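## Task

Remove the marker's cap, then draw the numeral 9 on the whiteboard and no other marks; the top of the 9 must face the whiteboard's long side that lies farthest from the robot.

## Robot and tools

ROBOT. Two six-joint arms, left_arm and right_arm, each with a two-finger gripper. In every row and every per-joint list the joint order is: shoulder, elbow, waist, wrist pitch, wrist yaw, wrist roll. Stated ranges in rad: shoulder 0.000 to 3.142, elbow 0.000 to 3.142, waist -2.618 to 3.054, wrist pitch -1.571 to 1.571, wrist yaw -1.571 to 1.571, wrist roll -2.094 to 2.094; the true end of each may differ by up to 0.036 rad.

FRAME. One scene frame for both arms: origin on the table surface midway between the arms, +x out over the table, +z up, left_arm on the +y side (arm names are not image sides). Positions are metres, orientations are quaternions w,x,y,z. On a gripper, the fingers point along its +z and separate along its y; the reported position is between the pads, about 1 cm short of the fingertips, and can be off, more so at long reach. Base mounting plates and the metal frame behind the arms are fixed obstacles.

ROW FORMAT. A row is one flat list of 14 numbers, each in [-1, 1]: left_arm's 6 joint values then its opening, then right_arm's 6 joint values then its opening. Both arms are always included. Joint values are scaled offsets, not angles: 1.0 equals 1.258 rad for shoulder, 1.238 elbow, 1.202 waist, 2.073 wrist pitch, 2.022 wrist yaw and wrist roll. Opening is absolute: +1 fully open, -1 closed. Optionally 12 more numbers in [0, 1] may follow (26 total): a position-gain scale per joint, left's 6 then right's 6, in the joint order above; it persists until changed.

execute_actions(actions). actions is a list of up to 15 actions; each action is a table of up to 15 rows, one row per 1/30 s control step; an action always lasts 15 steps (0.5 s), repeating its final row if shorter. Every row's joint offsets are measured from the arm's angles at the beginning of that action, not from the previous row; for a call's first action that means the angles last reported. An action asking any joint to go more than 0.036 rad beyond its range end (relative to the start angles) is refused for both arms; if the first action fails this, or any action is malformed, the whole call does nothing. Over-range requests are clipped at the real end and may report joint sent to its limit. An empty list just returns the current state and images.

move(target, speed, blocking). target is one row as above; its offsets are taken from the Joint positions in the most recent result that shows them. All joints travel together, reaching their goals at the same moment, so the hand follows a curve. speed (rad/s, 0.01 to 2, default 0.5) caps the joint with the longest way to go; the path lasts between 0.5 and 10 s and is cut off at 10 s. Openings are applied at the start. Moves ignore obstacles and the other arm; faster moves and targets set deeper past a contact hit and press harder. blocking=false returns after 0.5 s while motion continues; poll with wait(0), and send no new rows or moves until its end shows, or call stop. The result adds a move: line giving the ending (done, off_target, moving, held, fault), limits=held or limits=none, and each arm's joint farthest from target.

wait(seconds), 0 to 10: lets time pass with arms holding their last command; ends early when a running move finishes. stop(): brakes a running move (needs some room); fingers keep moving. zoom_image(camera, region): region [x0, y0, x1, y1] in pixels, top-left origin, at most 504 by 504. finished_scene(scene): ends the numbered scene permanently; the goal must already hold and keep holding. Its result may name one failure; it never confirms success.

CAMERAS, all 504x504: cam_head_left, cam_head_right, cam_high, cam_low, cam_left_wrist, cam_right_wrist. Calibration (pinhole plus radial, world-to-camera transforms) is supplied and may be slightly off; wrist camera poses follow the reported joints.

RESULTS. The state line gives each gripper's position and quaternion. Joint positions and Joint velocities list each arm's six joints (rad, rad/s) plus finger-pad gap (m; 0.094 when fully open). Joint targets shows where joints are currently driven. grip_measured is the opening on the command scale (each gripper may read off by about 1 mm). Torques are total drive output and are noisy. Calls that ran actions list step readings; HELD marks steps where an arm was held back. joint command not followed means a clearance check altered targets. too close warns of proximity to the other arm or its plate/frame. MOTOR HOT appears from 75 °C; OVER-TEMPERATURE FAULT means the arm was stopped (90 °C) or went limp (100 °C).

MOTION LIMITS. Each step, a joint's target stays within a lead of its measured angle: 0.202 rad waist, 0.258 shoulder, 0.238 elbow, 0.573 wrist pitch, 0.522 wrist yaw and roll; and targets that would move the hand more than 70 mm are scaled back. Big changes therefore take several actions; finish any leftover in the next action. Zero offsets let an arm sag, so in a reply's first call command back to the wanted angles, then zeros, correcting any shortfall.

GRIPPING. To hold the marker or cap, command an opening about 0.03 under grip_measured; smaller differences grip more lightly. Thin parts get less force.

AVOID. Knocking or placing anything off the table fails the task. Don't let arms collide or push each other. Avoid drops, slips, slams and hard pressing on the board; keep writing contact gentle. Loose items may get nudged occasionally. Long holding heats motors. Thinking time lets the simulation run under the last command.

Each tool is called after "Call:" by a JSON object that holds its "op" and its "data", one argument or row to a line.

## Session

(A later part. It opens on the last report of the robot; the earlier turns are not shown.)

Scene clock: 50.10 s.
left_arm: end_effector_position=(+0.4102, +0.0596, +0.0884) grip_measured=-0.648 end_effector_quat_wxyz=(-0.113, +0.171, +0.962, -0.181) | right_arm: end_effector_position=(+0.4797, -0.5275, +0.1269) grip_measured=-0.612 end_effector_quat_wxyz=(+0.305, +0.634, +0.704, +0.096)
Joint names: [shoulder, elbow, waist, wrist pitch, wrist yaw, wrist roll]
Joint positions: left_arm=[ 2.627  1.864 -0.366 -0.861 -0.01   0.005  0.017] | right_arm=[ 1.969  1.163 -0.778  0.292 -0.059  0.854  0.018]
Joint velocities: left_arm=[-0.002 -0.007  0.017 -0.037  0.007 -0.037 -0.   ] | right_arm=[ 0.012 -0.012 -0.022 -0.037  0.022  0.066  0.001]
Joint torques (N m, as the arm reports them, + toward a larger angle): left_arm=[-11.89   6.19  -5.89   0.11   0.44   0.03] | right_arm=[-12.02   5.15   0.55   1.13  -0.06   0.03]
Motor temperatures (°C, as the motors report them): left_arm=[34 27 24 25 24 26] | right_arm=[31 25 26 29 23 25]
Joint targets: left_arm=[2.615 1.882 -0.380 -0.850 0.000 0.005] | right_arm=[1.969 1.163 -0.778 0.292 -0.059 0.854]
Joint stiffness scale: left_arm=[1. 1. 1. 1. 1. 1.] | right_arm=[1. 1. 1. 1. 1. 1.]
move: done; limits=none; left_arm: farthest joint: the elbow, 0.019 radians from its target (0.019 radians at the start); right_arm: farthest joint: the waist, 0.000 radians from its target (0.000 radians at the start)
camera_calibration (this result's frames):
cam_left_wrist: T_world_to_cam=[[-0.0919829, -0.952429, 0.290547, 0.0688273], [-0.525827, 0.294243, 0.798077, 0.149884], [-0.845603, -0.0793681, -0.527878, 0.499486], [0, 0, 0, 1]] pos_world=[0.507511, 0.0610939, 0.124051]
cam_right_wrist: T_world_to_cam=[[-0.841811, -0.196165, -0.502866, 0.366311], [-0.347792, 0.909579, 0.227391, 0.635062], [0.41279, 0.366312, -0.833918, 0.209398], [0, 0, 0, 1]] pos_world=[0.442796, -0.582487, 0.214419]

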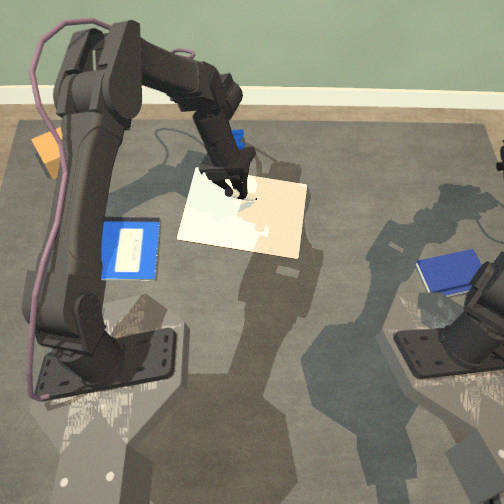

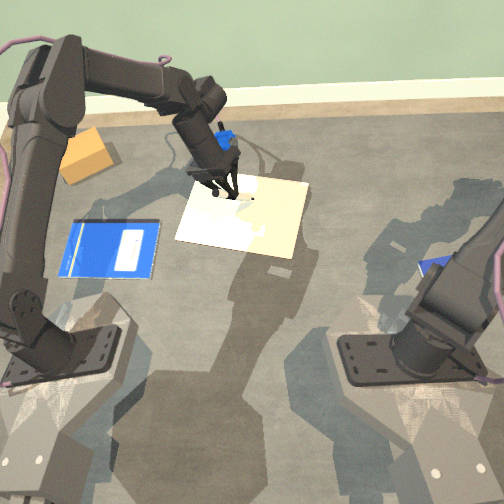

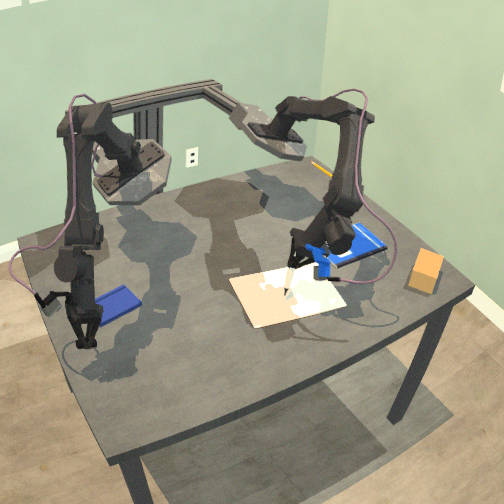

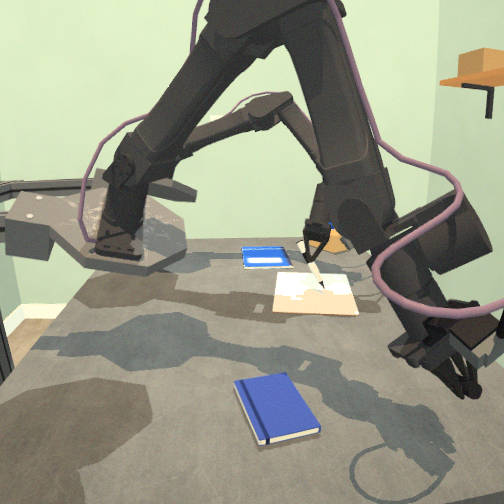

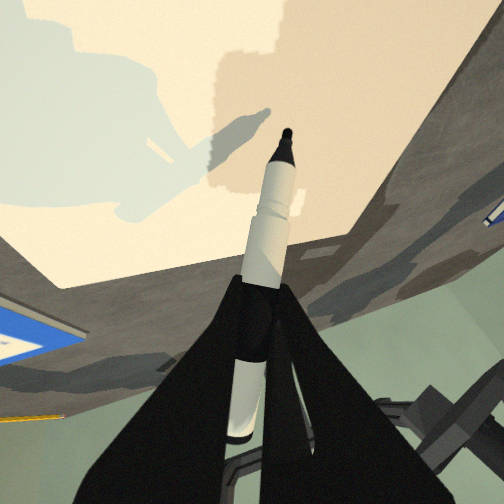

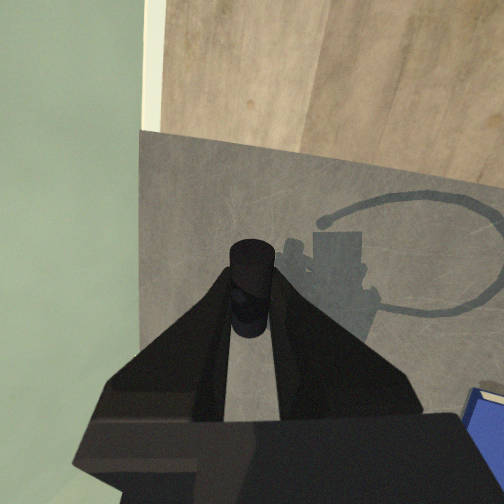

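Call:
{"op": "move", "data": {
  "target": [0.04,0.02,-0.018,0.025,0.005,0,-0.74,0,0,0,0,0,0,-0.72],
  "speed": 0.1
}}

Call:
{"op": "zoom_image", "data": {
  "camera": "cam_low",
  "region": [270,240,370,320]
}}

Scene clock: 51.53 s.
left_arm: end_effector_position=(+0.4046, +0.0500, +0.0731) grip_measured=-0.648 end_effector_quat_wxyz=(-0.112, +0.175, +0.961, -0.181) | right_arm: end_effector_position=(+0.4797, -0.5275, +0.1269) grip_measured=-0.612 end_effector_quat_wxyz=(+0.305, +0.634, +0.704, +0.096)
Joint names: [shoulder, elbow, waist, wrist pitch, wrist yaw, wrist roll]
Joint positions: left_arm=[ 2.668  1.864 -0.374 -0.82  -0.009  0.005  0.017] | right_arm=[ 1.969  1.163 -0.778  0.292 -0.059  0.854  0.018]
Joint velocities: left_arm=[ 0.007 -0.007 -0.017  0.022 -0.022 -0.022 -0.001] | right_arm=[-0.012 -0.002 -0.027 -0.066  0.022  0.037  0.   ]
Joint torques (N m, as the arm reports them, + toward a larger angle): left_arm=[-10.47   6.55  -5.88   0.12   0.43   0.03] | right_arm=[-11.96   5.13   0.62   1.11  -0.05   0.02]
Motor temperatures (°C, as the motors report them): left_arm=[34 27 24 25 24 26] | right_arm=[31 25 26 29 23 25]
Joint targets: left_arm=[2.677 1.889 -0.388 -0.809 0.000 0.005] | right_arm=[1.969 1.163 -0.778 0.292 -0.059 0.854]
Joint stiffness scale: left_arm=[1. 1. 1. 1. 1. 1.] | right_arm=[1. 1. 1. 1. 1. 1.]
move: off_target (left_arm); limits=none; left_arm: farthest joint: the elbow, 0.025 radians from its target (0.025 radians at the start); right_arm: farthest joint: the waist, 0.000 radians from its target (0.000 radians at the start)
camera_calibration (this result's frames):
cam_left_wrist: T_world_to_cam=[[-0.0999959, -0.951028, 0.292484, 0.0666948], [-0.52571, 0.300076, 0.79598, 0.161774], [-0.844766, -0.0741671, -0.529971, 0.485482], [0, 0, 0, 1]] pos_world=[0.501834, 0.0508911, 0.109016]
cam_right_wrist: T_world_to_cam=[[-0.841811, -0.196165, -0.502866, 0.366311], [-0.347792, 0.909579, 0.227391, 0.635062], [0.41279, 0.366312, -0.833918, 0.209398], [0, 0, 0, 1]] pos_world=[0.442796, -0.582487, 0.214419]

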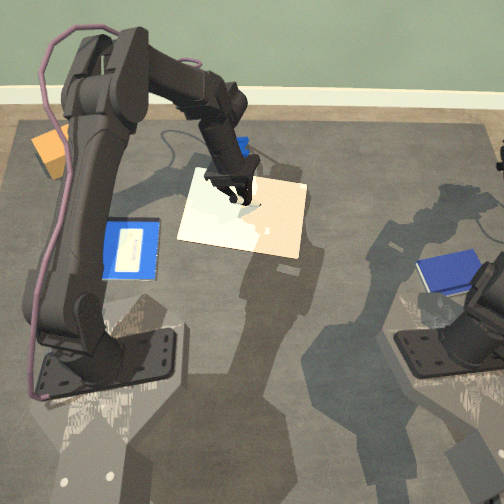

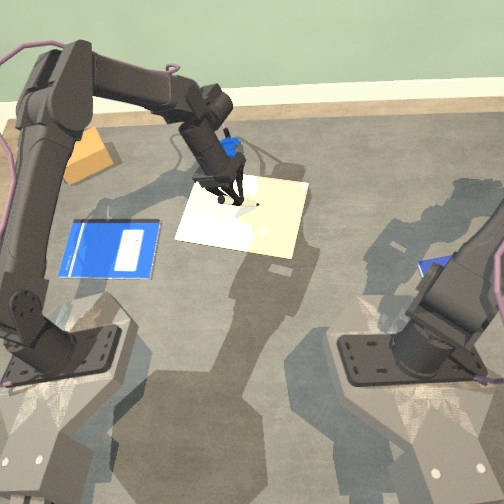

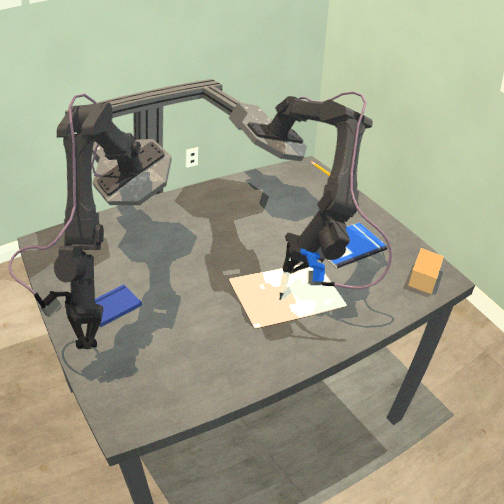

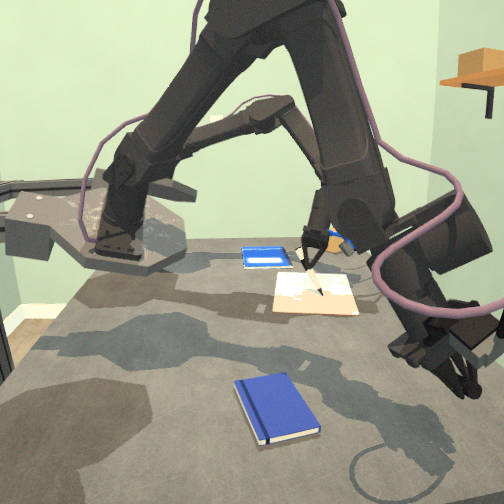

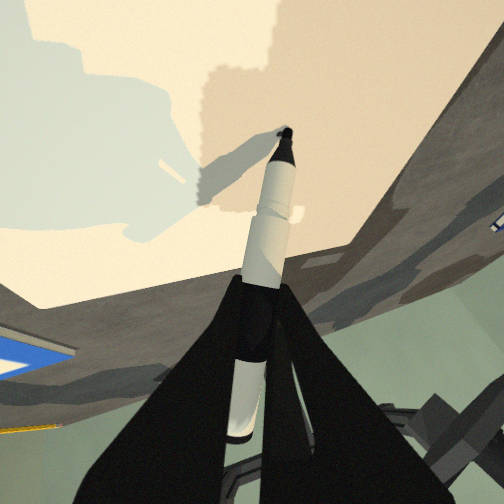

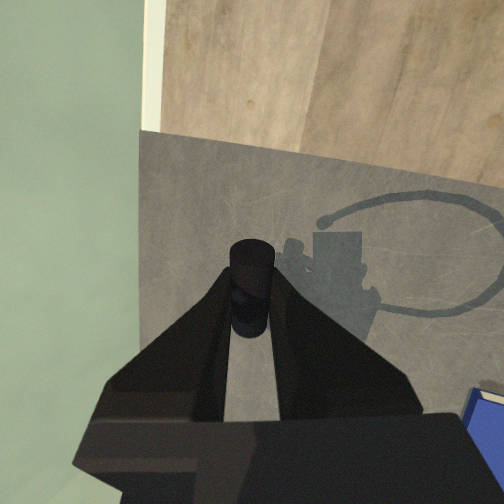

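Region (270, 240, 370, 320) of cam_low's 504x504 image, scaled by 5.040, with more detail than that image has; it fills the top 403 rows of this view, and the rest is white.

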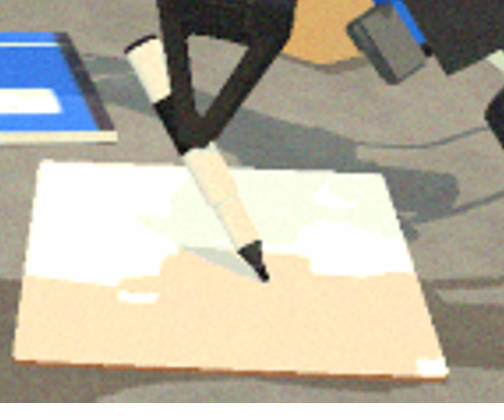

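Call:
{"op": "move", "data": {
  "target": [0.064,0.157,0.024,-0.043,0,0,-0.74,0,0,0,0,0,0,-0.72],
  "speed": 0.2
}}

Scene clock: 53.73 s.
left_arm: end_effector_position=(+0.4351, +0.0544, +0.0723) grip_measured=-0.648 end_effector_quat_wxyz=(-0.102, +0.159, +0.965, -0.183) | right_arm: end_effector_position=(+0.4797, -0.5275, +0.1269) grip_measured=-0.612 end_effector_quat_wxyz=(+0.305, +0.634, +0.704, +0.096)
Joint names: [shoulder, elbow, waist, wrist pitch, wrist yaw, wrist roll]
Joint positions: left_arm=[ 2.733  2.036 -0.347 -0.9   -0.007  0.005  0.017] | right_arm=[ 1.969  1.163 -0.778  0.292 -0.059  0.854  0.018]
Joint velocities: left_arm=[-0.002  0.007 -0.002  0.081  0.037 -0.007 -0.   ] | right_arm=[ 0.002  0.046 -0.007  0.037 -0.022  0.007 -0.001]
Joint torques (N m, as the arm reports them, + toward a larger angle): left_arm=[-10.49   6.65  -4.88  -0.07   0.32   0.03] | right_arm=[-12.04   5.08   0.58   1.1   -0.06   0.02]
Motor temperatures (°C, as the motors report them): left_arm=[33 27 24 25 24 26] | right_arm=[31 25 26 29 23 25]
Joint targets: left_arm=[2.749 2.058 -0.346 -0.909 -0.009 0.005] | right_arm=[1.969 1.163 -0.778 0.292 -0.059 0.854]
Joint stiffness scale: left_arm=[1. 1. 1. 1. 1. 1.] | right_arm=[1. 1. 1. 1. 1. 1.]
move: off_target (left_arm); limits=none; left_arm: farthest joint: the elbow, 0.022 radians from its target (0.194 radians at the start); right_arm: farthest joint: the waist, 0.000 radians from its target (0.000 radians at the start)
camera_calibration (this result's frames):
cam_left_wrist: T_world_to_cam=[[-0.0698004, -0.953274, 0.293933, 0.0609669], [-0.546845, 0.282999, 0.787954, 0.187874], [-0.834319, -0.105736, -0.541046, 0.509134], [0, 0, 0, 1]] pos_world=[0.531774, 0.0587838, 0.109508]
cam_right_wrist: T_world_to_cam=[[-0.841811, -0.196165, -0.502866, 0.366311], [-0.347792, 0.909579, 0.227391, 0.635062], [0.41279, 0.366312, -0.833918, 0.209398], [0, 0, 0, 1]] pos_world=[0.442796, -0.582487, 0.214419]

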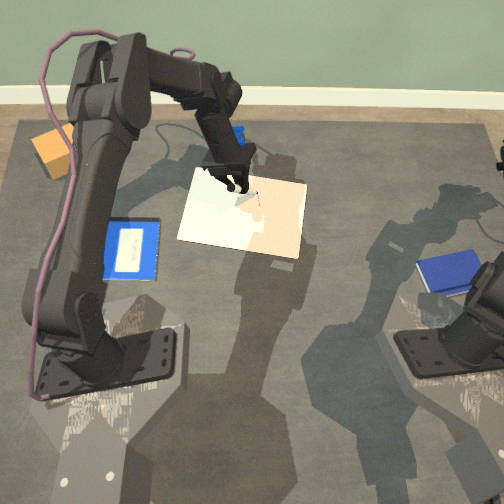

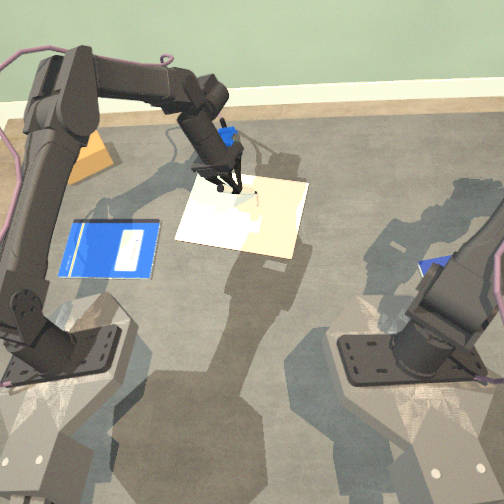

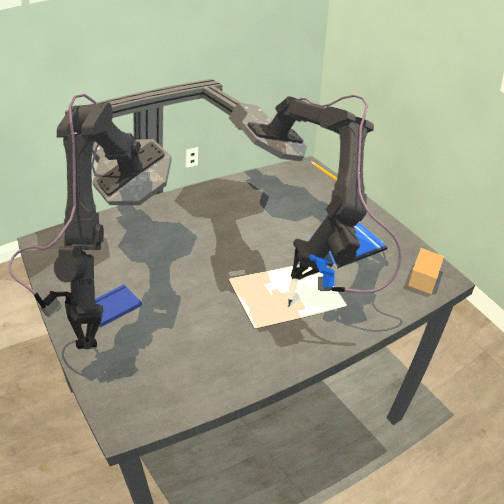

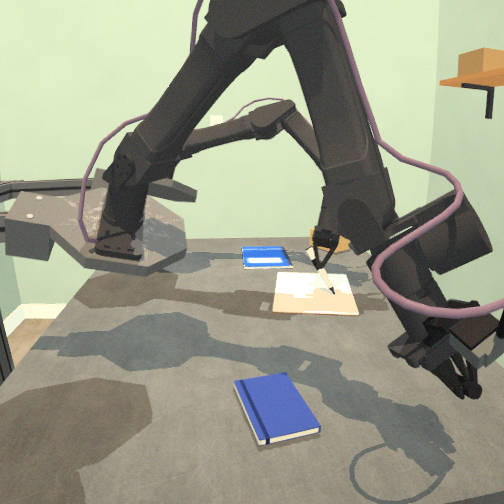

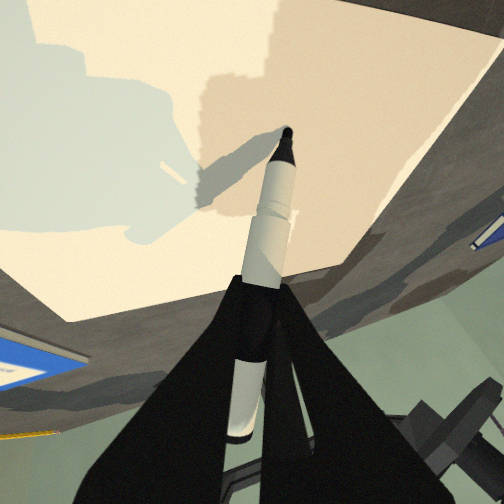

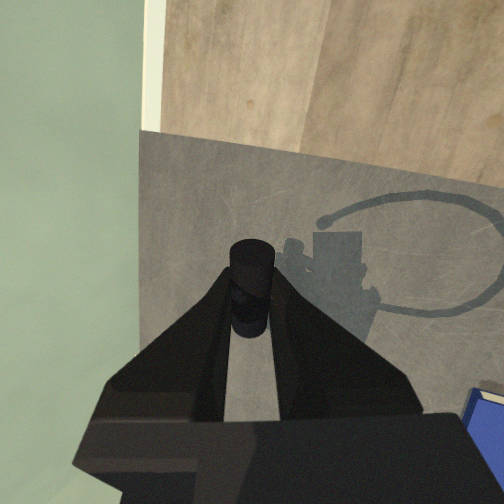

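Call:
{"op": "move", "data": {
  "target": [0.019,0.066,0.034,-0.029,0,0,-0.74,0,0,0,0,0,0,-0.72],
  "speed": 0.15
}}

Scene clock: 54.80 s.
left_arm: end_effector_position=(+0.4512, +0.0736, +0.0729) grip_measured=-0.648 end_effector_quat_wxyz=(-0.101, +0.137, +0.968, -0.184) | right_arm: end_effector_position=(+0.4797, -0.5275, +0.1269) grip_measured=-0.612 end_effector_quat_wxyz=(+0.305, +0.634, +0.704, +0.096)
Joint names: [shoulder, elbow, waist, wrist pitch, wrist yaw, wrist roll]
Joint positions: left_arm=[ 2.74   2.097 -0.303 -0.943 -0.005  0.005  0.017] | right_arm=[ 1.969  1.163 -0.778  0.292 -0.059  0.854  0.018]
Joint velocities: left_arm=[-0.002 -0.017  0.007  0.022 -0.007 -0.066 -0.002] | right_arm=[ 0.007 -0.002 -0.002  0.051  0.037 -0.022 -0.001]
Joint torques (N m, as the arm reports them, + toward a larger angle): left_arm=[-10.56   6.71  -5.13  -0.19   0.26   0.02] | right_arm=[-12.02   5.13   0.62   1.13  -0.05   0.02]
Motor temperatures (°C, as the motors report them): left_arm=[33 27 24 25 24 26] | right_arm=[31 25 26 29 23 25]
Joint targets: left_arm=[2.756 2.118 -0.306 -0.960 -0.008 0.005] | right_arm=[1.969 1.163 -0.778 0.292 -0.059 0.854]
Joint stiffness scale: left_arm=[1. 1. 1. 1. 1. 1.] | right_arm=[1. 1. 1. 1. 1. 1.]
move: off_target (left_arm); limits=none; left_arm: farthest joint: the elbow, 0.021 radians from its target (0.082 radians at the start); right_arm: farthest joint: the waist, 0.000 radians from its target (0.000 radians at the start)
camera_calibration (this result's frames):
cam_left_wrist: T_world_to_cam=[[-0.0258488, -0.956942, 0.289126, 0.0610276], [-0.554371, 0.254397, 0.792436, 0.195979], [-0.831868, -0.139799, -0.537077, 0.52596], [0, 0, 0, 1]] pos_world=[0.547752, 0.0820724, 0.109536]
cam_right_wrist: T_world_to_cam=[[-0.841811, -0.196165, -0.502866, 0.366311], [-0.347792, 0.909579, 0.227391, 0.635062], [0.41279, 0.366312, -0.833918, 0.209398], [0, 0, 0, 1]] pos_world=[0.442796, -0.582487, 0.214419]

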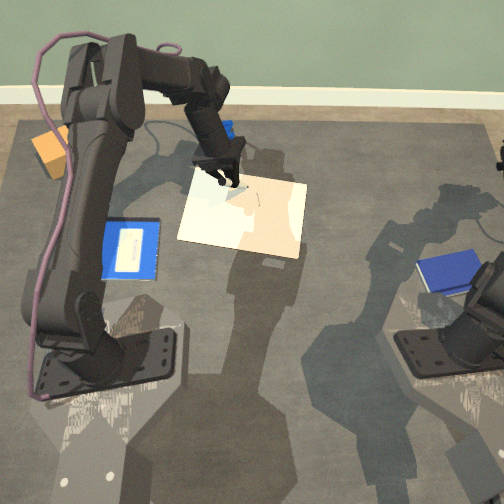

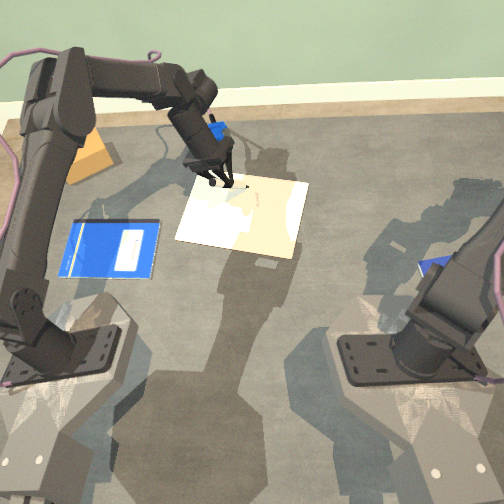

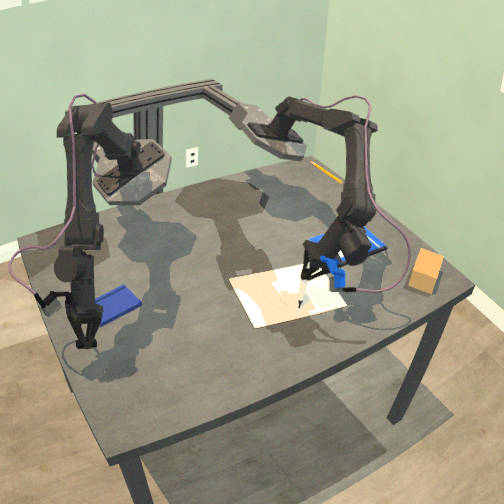

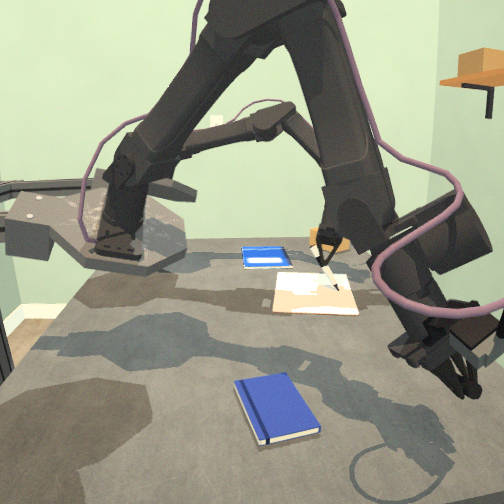

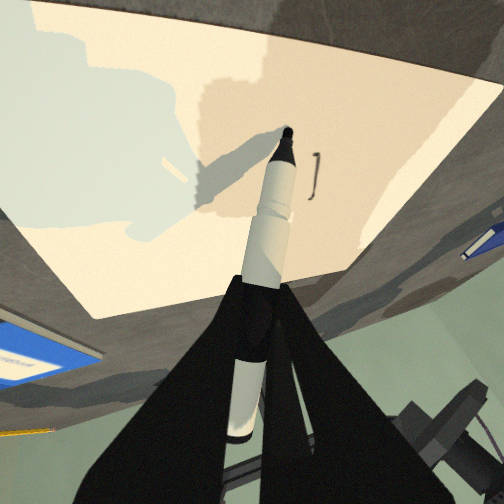

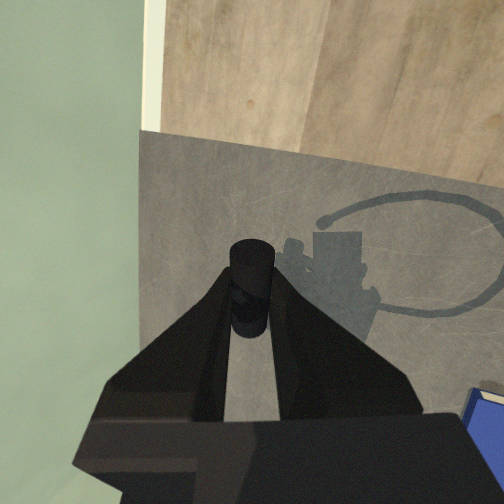

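Call:
{"op": "move", "data": {
  "target": [0.03,-0.055,-0.047,0.02,0,0,-0.74,0,0,0,0,0,0,-0.72],
  "speed": 0.12
}}

Scene clock: 56.13 s.
left_arm: end_effector_position=(+0.4349, +0.0508, +0.0710) grip_measured=-0.648 end_effector_quat_wxyz=(-0.103, +0.161, +0.964, -0.185) | right_arm: end_effector_position=(+0.4797, -0.5275, +0.1269) grip_measured=-0.612 end_effector_quat_wxyz=(+0.305, +0.634, +0.704, +0.096)
Joint names: [shoulder, elbow, waist, wrist pitch, wrist yaw, wrist roll]
Joint positions: left_arm=[ 2.747  2.054 -0.351 -0.907 -0.005  0.005  0.017] | right_arm=[ 1.969  1.163 -0.778  0.292 -0.059  0.854  0.018]
Joint velocities: left_arm=[-0.012 -0.002 -0.017 -0.022  0.007 -0.022  0.001] | right_arm=[-0.022 -0.012 -0.022 -0.037 -0.022 -0.007  0.   ]
Joint torques (N m, as the arm reports them, + toward a larger angle): left_arm=[-9.59  3.22 -5.61  0.1   0.32  0.03] | right_arm=[-11.97   5.15   0.65   1.13  -0.06   0.02]
Motor temperatures (°C, as the motors report them): left_arm=[33 27 24 25 24 26] | right_arm=[32 25 26 29 23 25]
Joint targets: left_arm=[2.777 2.029 -0.360 -0.902 -0.005 0.005] | right_arm=[1.969 1.163 -0.778 0.292 -0.059 0.854]
Joint stiffness scale: left_arm=[1. 1. 1. 1. 1. 1.] | right_arm=[1. 1. 1. 1. 1. 1.]
move: off_target (left_arm); limits=none; left_arm: farthest joint: the shoulder, 0.031 radians from its target (0.038 radians at the start); right_arm: farthest joint: the waist, 0.000 radians from its target (0.000 radians at the start)
camera_calibration (this result's frames):
cam_left_wrist: T_world_to_cam=[[-0.0739531, -0.952106, 0.29669, 0.0594784], [-0.543794, 0.287883, 0.788297, 0.188231], [-0.835954, -0.103041, -0.539039, 0.508312], [0, 0, 0, 1]] pos_world=[0.531683, 0.0548184, 0.107972]
cam_right_wrist: T_world_to_cam=[[-0.841811, -0.196165, -0.502866, 0.366311], [-0.347792, 0.909579, 0.227391, 0.635062], [0.41279, 0.366312, -0.833918, 0.209398], [0, 0, 0, 1]] pos_world=[0.442796, -0.582487, 0.214419]

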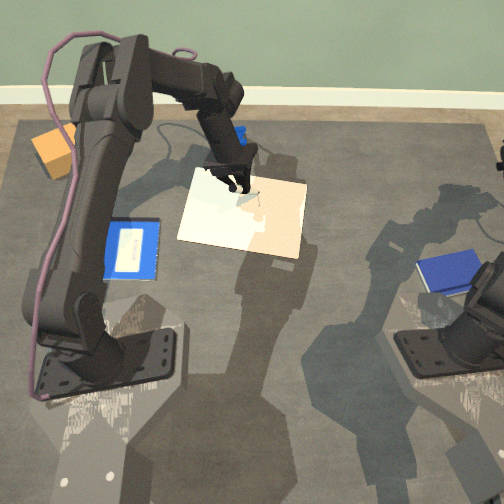

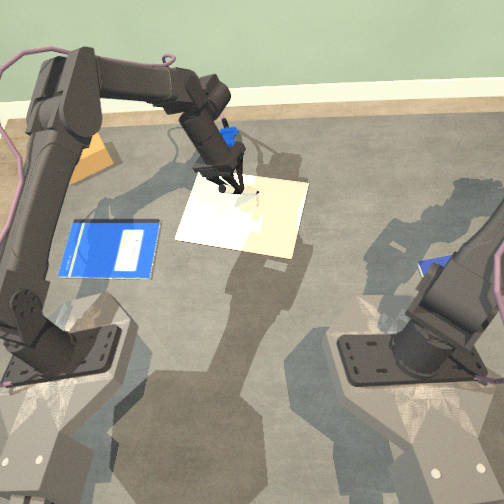

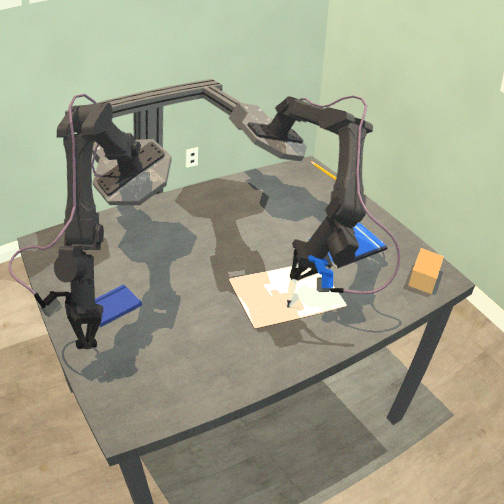

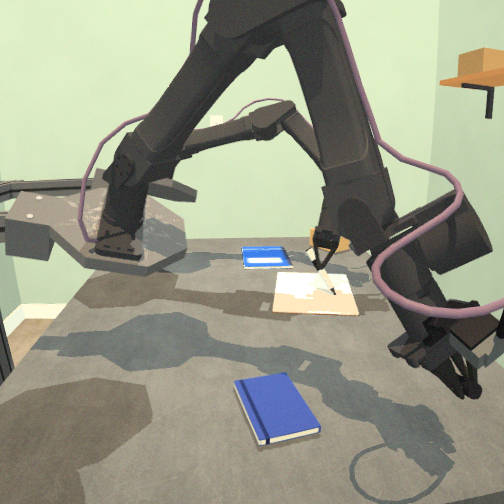

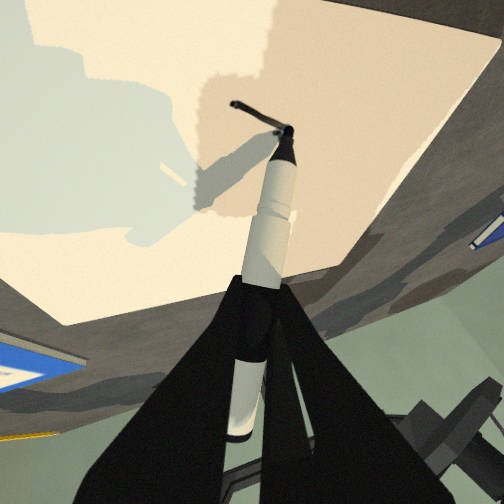

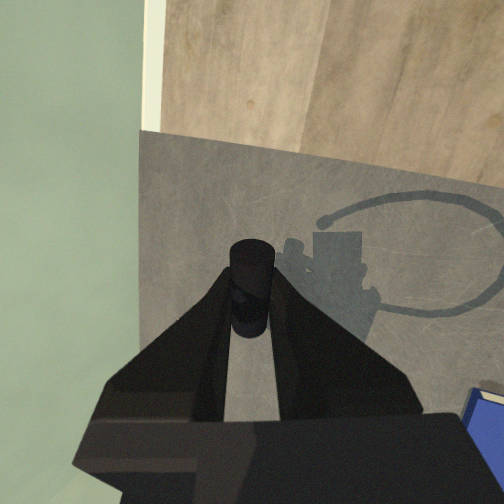

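Call:
{"op": "move", "data": {
  "target": [0.028,0.052,0.037,-0.026,0,0,-0.74,0,0,0,0,0,0,-0.72],
  "speed": 0.15
}}

Scene clock: 57.17 s.
left_arm: end_effector_position=(+0.4426, +0.0622, +0.0713) grip_measured=-0.648 end_effector_quat_wxyz=(-0.112, +0.144, +0.963, -0.198) | right_arm: end_effector_position=(+0.4797, -0.5275, +0.1269) grip_measured=-0.612 end_effector_quat_wxyz=(+0.305, +0.634, +0.704, +0.096)
Joint names: [shoulder, elbow, waist, wrist pitch, wrist yaw, wrist roll]
Joint positions: left_arm=[ 2.757  2.101 -0.315 -0.949  0.027  0.007  0.017] | right_arm=[ 1.969  1.163 -0.778  0.292 -0.059  0.854  0.018]
Joint velocities: left_arm=[-0.012 -0.017  0.002 -0.081 -0.022  0.007 -0.   ] | right_arm=[-0.012  0.027 -0.012 -0.037 -0.081 -0.037 -0.001]
Joint torques (N m, as the arm reports them, + toward a larger angle): left_arm=[-9.99  6.45 -4.38 -0.17 -0.01 -0.02] | right_arm=[-12.02   5.18   0.64   1.11  -0.05   0.03]
Motor temperatures (°C, as the motors report them): left_arm=[33 27 24 25 24 26] | right_arm=[32 25 26 29 23 25]
Joint targets: left_arm=[2.782 2.119 -0.307 -0.961 -0.005 0.005] | right_arm=[1.969 1.163 -0.778 0.292 -0.059 0.854]
Joint stiffness scale: left_arm=[1. 1. 1. 1. 1. 1.] | right_arm=[1. 1. 1. 1. 1. 1.]
move: off_target (left_arm); limits=none; left_arm: farthest joint: the wrist yaw, 0.032 radians from its target (0.000 radians at the start); right_arm: farthest joint: the waist, 0.000 radians from its target (0.000 radians at the start)
camera_calibration (this result's frames):
cam_left_wrist: T_world_to_cam=[[-0.0334363, -0.947746, 0.317268, 0.0511732], [-0.532041, 0.285606, 0.797096, 0.183189], [-0.846058, -0.142148, -0.513789, 0.521134], [0, 0, 0, 1]] pos_world=[0.540084, 0.0702572, 0.105498]
cam_right_wrist: T_world_to_cam=[[-0.841811, -0.196165, -0.502866, 0.366311], [-0.347792, 0.909579, 0.227391, 0.635062], [0.41279, 0.366312, -0.833918, 0.209398], [0, 0, 0, 1]] pos_world=[0.442796, -0.582487, 0.214419]

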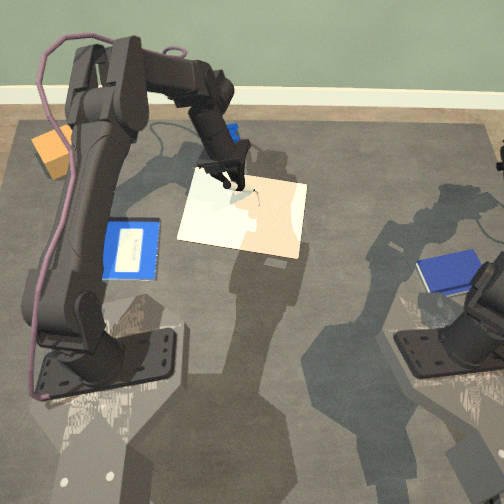

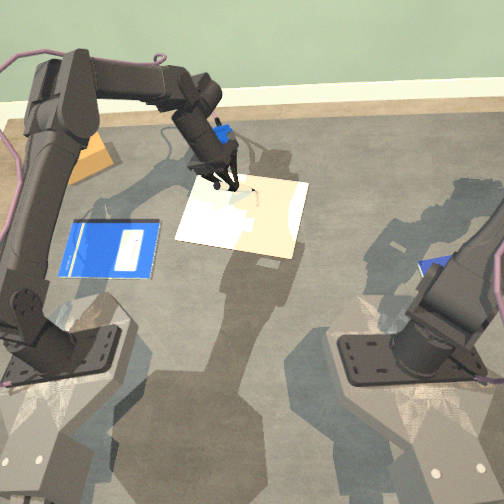

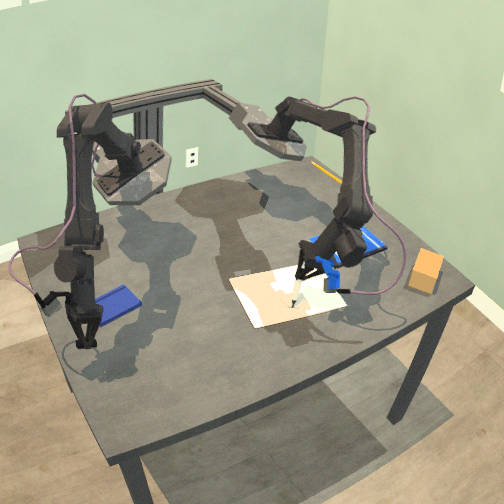

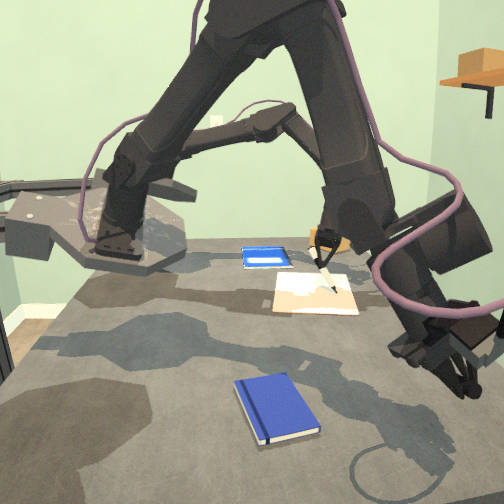

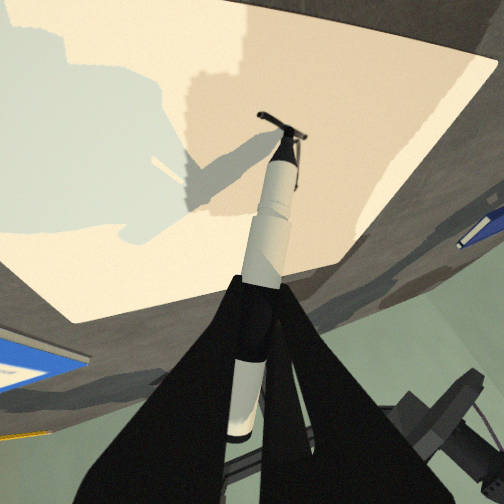

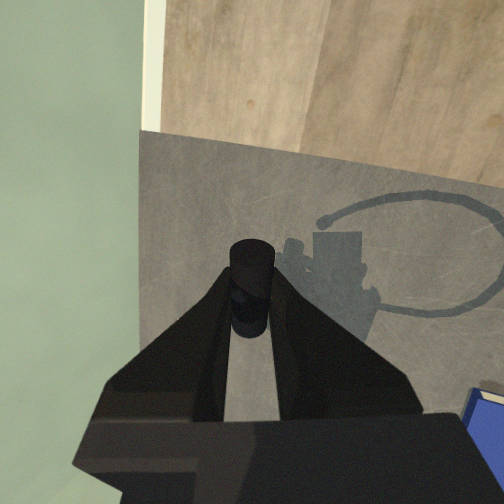

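Call:
{"op": "move", "data": {
  "target": [-0.037,-0.09,0.039,0.013,-0.028,0,-0.74,0,0,0,0,0,0,-0.72],
  "speed": 0.15
}}

Scene clock: 58.53 s.
left_arm: end_effector_position=(+0.4379, +0.0794, +0.0709) grip_measured=-0.648 end_effector_quat_wxyz=(-0.116, +0.131, +0.964, -0.200) | right_arm: end_effector_position=(+0.4797, -0.5275, +0.1269) grip_measured=-0.612 end_effector_quat_wxyz=(+0.305, +0.634, +0.704, +0.096)
Joint names: [shoulder, elbow, waist, wrist pitch, wrist yaw, wrist roll]
Joint positions: left_arm=[ 2.708  2.018 -0.283 -0.919  0.033  0.013  0.017] | right_arm=[ 1.969  1.163 -0.778  0.292 -0.059  0.854  0.018]
Joint velocities: left_arm=[-0.002 -0.012 -0.012  0.022  0.051 -0.022 -0.001] | right_arm=[ 0.017 -0.012 -0.002 -0.037 -0.051 -0.007  0.001]
Joint torques (N m, as the arm reports them, + toward a larger angle): left_arm=[-11.31   3.04  -3.73  -0.1   -0.38  -0.05] | right_arm=[-12.     5.11   0.71   1.13  -0.04   0.02]
Motor temperatures (°C, as the motors report them): left_arm=[33 27 24 24 24 26] | right_arm=[32 25 26 29 23 25]
Joint targets: left_arm=[2.710 1.990 -0.268 -0.923 -0.030 0.007] | right_arm=[1.969 1.163 -0.778 0.292 -0.059 0.854]
Joint stiffness scale: left_arm=[1. 1. 1. 1. 1. 1.] | right_arm=[1. 1. 1. 1. 1. 1.]
move: off_target (left_arm); limits=none; left_arm: farthest joint: the wrist yaw, 0.063 radians from its target (0.057 radians at the start); right_arm: farthest joint: the waist, 0.000 radians from its target (0.000 radians at the start)
camera_calibration (this result's frames):
cam_left_wrist: T_world_to_cam=[[-0.00684588, -0.94845, 0.316852, 0.0558683], [-0.528062, 0.272505, 0.804296, 0.174931], [-0.849178, -0.161811, -0.502706, 0.521536], [0, 0, 0, 1]] pos_world=[0.535634, 0.0897091, 0.103781]
cam_right_wrist: T_world_to_cam=[[-0.841811, -0.196165, -0.502866, 0.366311], [-0.347792, 0.909579, 0.227391, 0.635062], [0.41279, 0.366312, -0.833918, 0.209398], [0, 0, 0, 1]] pos_world=[0.442796, -0.582487, 0.214419]

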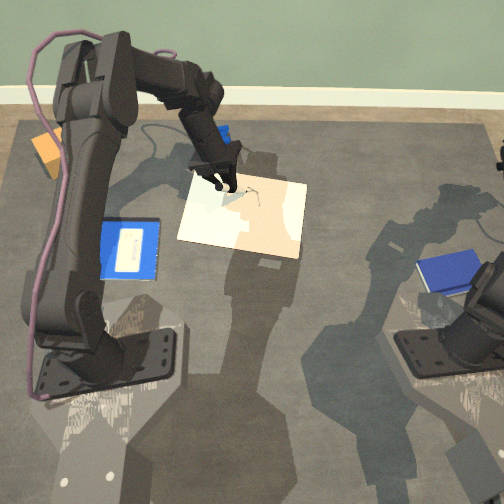

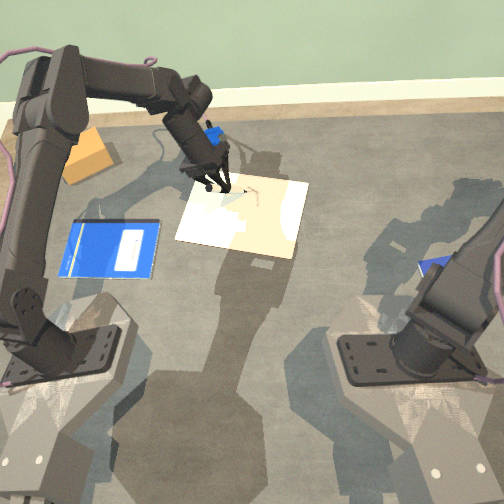

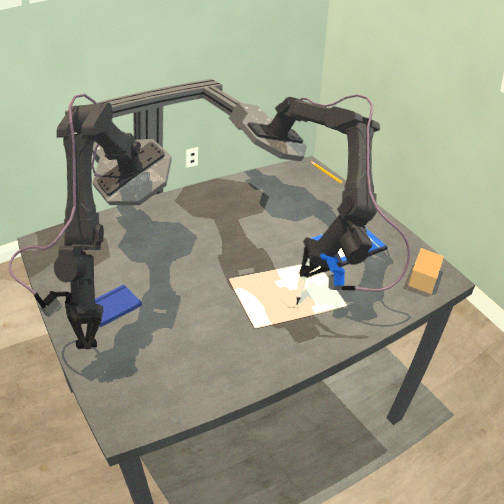

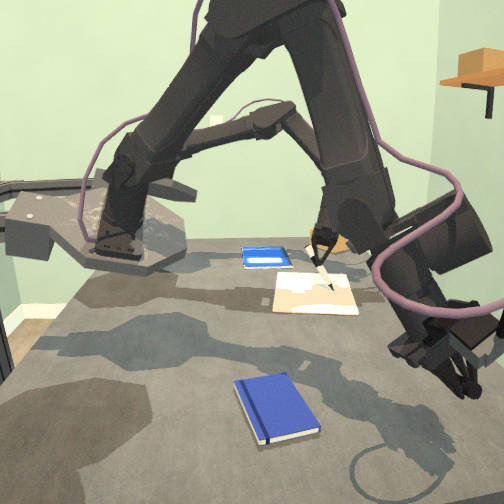

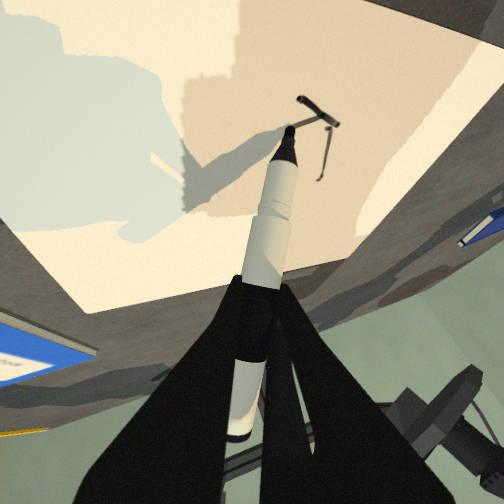

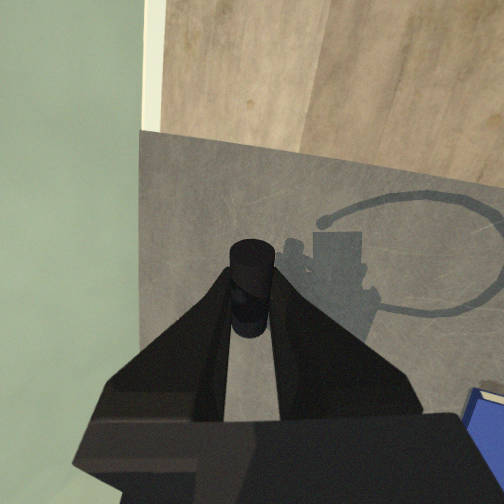

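Call:
{"op": "move", "data": {
  "target": [-0.035,0,0,0,-0.01,0,-0.74,0,0,0,0,0,0,-0.72],
  "speed": 0.15
}}

Scene clock: 60.33 s.
left_arm: end_effector_position=(+0.4488, +0.0854, +0.0804) grip_measured=-0.648 end_effector_quat_wxyz=(-0.100, +0.129, +0.968, -0.193) | right_arm: end_effector_position=(+0.4797, -0.5275, +0.1269) grip_measured=-0.612 end_effector_quat_wxyz=(+0.305, +0.634, +0.704, +0.096)
Joint names: [shoulder, elbow, waist, wrist pitch, wrist yaw, wrist roll]
Joint positions: left_arm=[ 2.679  2.018 -0.281 -0.917  0.014  0.013  0.017] | right_arm=[ 1.969  1.163 -0.778  0.292 -0.059  0.854  0.018]
Joint velocities: left_arm=[-0.012  0.017  0.002 -0.037 -0.022  0.007  0.001] | right_arm=[ 0.007  0.012 -0.007  0.037 -0.022  0.022  0.001]
Joint torques (N m, as the arm reports them, + toward a larger angle): left_arm=[-12.58   5.09  -4.9    0.03   0.32   0.03] | right_arm=[-11.95   5.14   0.62   1.12  -0.05   0.01]
Motor temperatures (°C, as the motors report them): left_arm=[34 27 24 24 24 26] | right_arm=[32 25 26 29 23 25]
Joint targets: left_arm=[2.664 2.018 -0.283 -0.919 0.013 0.013] | right_arm=[1.969 1.163 -0.778 0.292 -0.059 0.854]
Joint stiffness scale: left_arm=[1. 1. 1. 1. 1. 1.] | right_arm=[1. 1. 1. 1. 1. 1.]
move: done; limits=none; left_arm: farthest joint: the shoulder, 0.015 radians from its target (0.044 radians at the start); right_arm: farthest joint: the waist, 0.000 radians from its target (0.000 radians at the start)
camera_calibration (this result's frames):
cam_left_wrist: T_world_to_cam=[[-0.0078469, -0.952407, 0.30473, 0.060449], [-0.556581, 0.257331, 0.789935, 0.186626], [-0.830756, -0.163408, -0.532111, 0.530791], [0, 0, 0, 1]] pos_world=[0.545305, 0.0962828, 0.116596]
cam_right_wrist: T_world_to_cam=[[-0.841811, -0.196165, -0.502866, 0.366311], [-0.347792, 0.909579, 0.227391, 0.635062], [0.41279, 0.366312, -0.833918, 0.209398], [0, 0, 0, 1]] pos_world=[0.442796, -0.582487, 0.214419]

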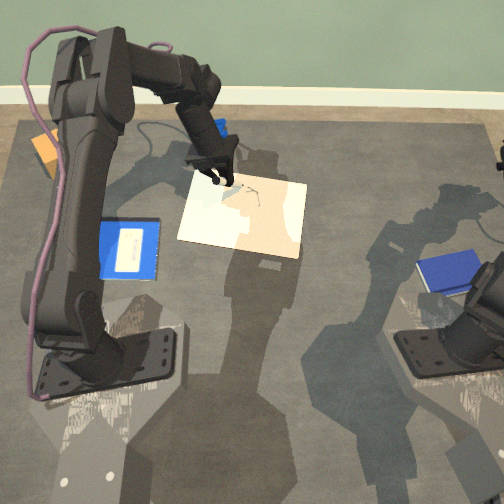

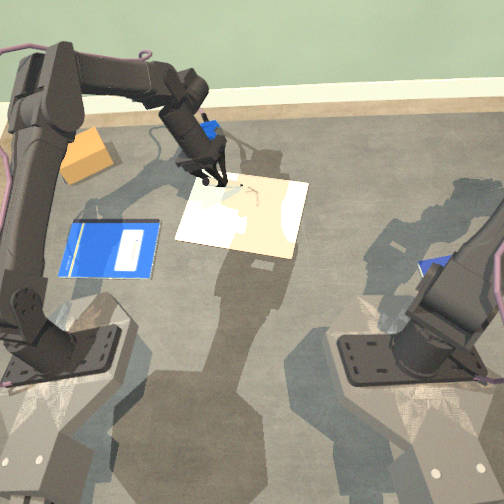

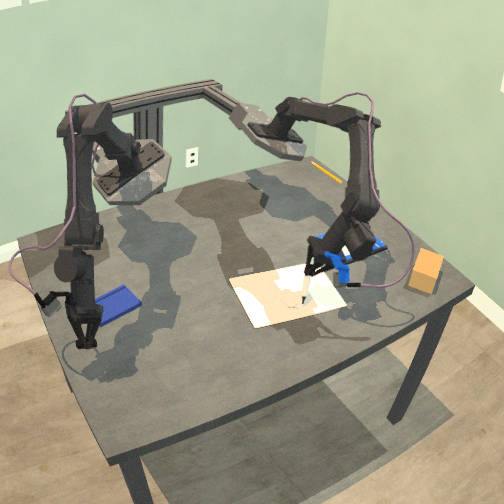

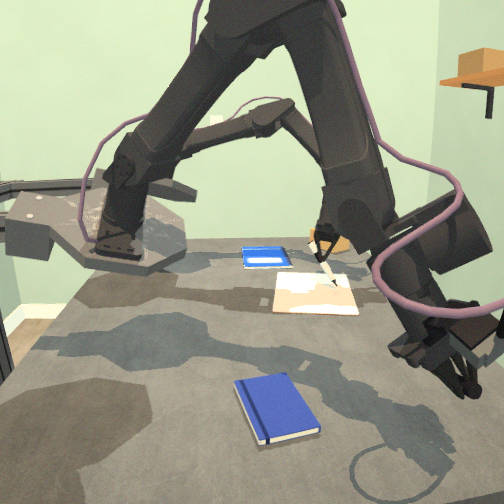

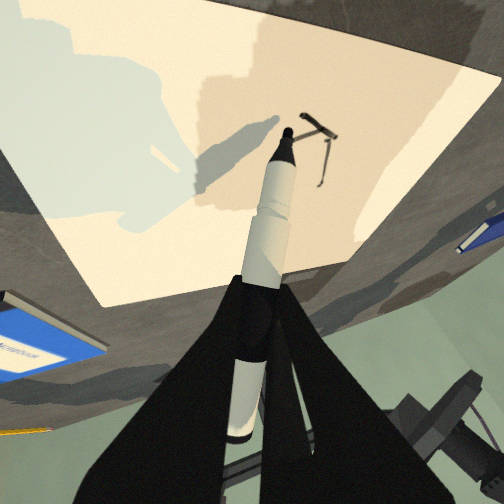

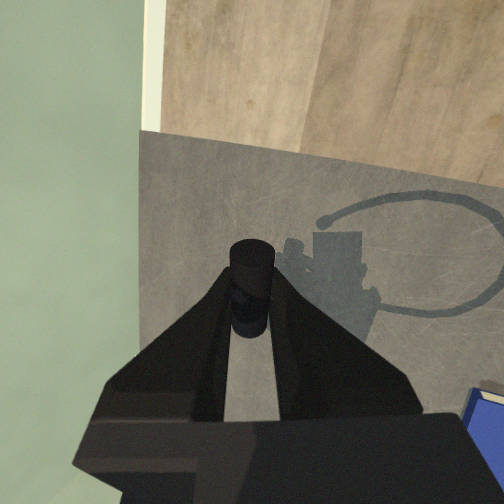

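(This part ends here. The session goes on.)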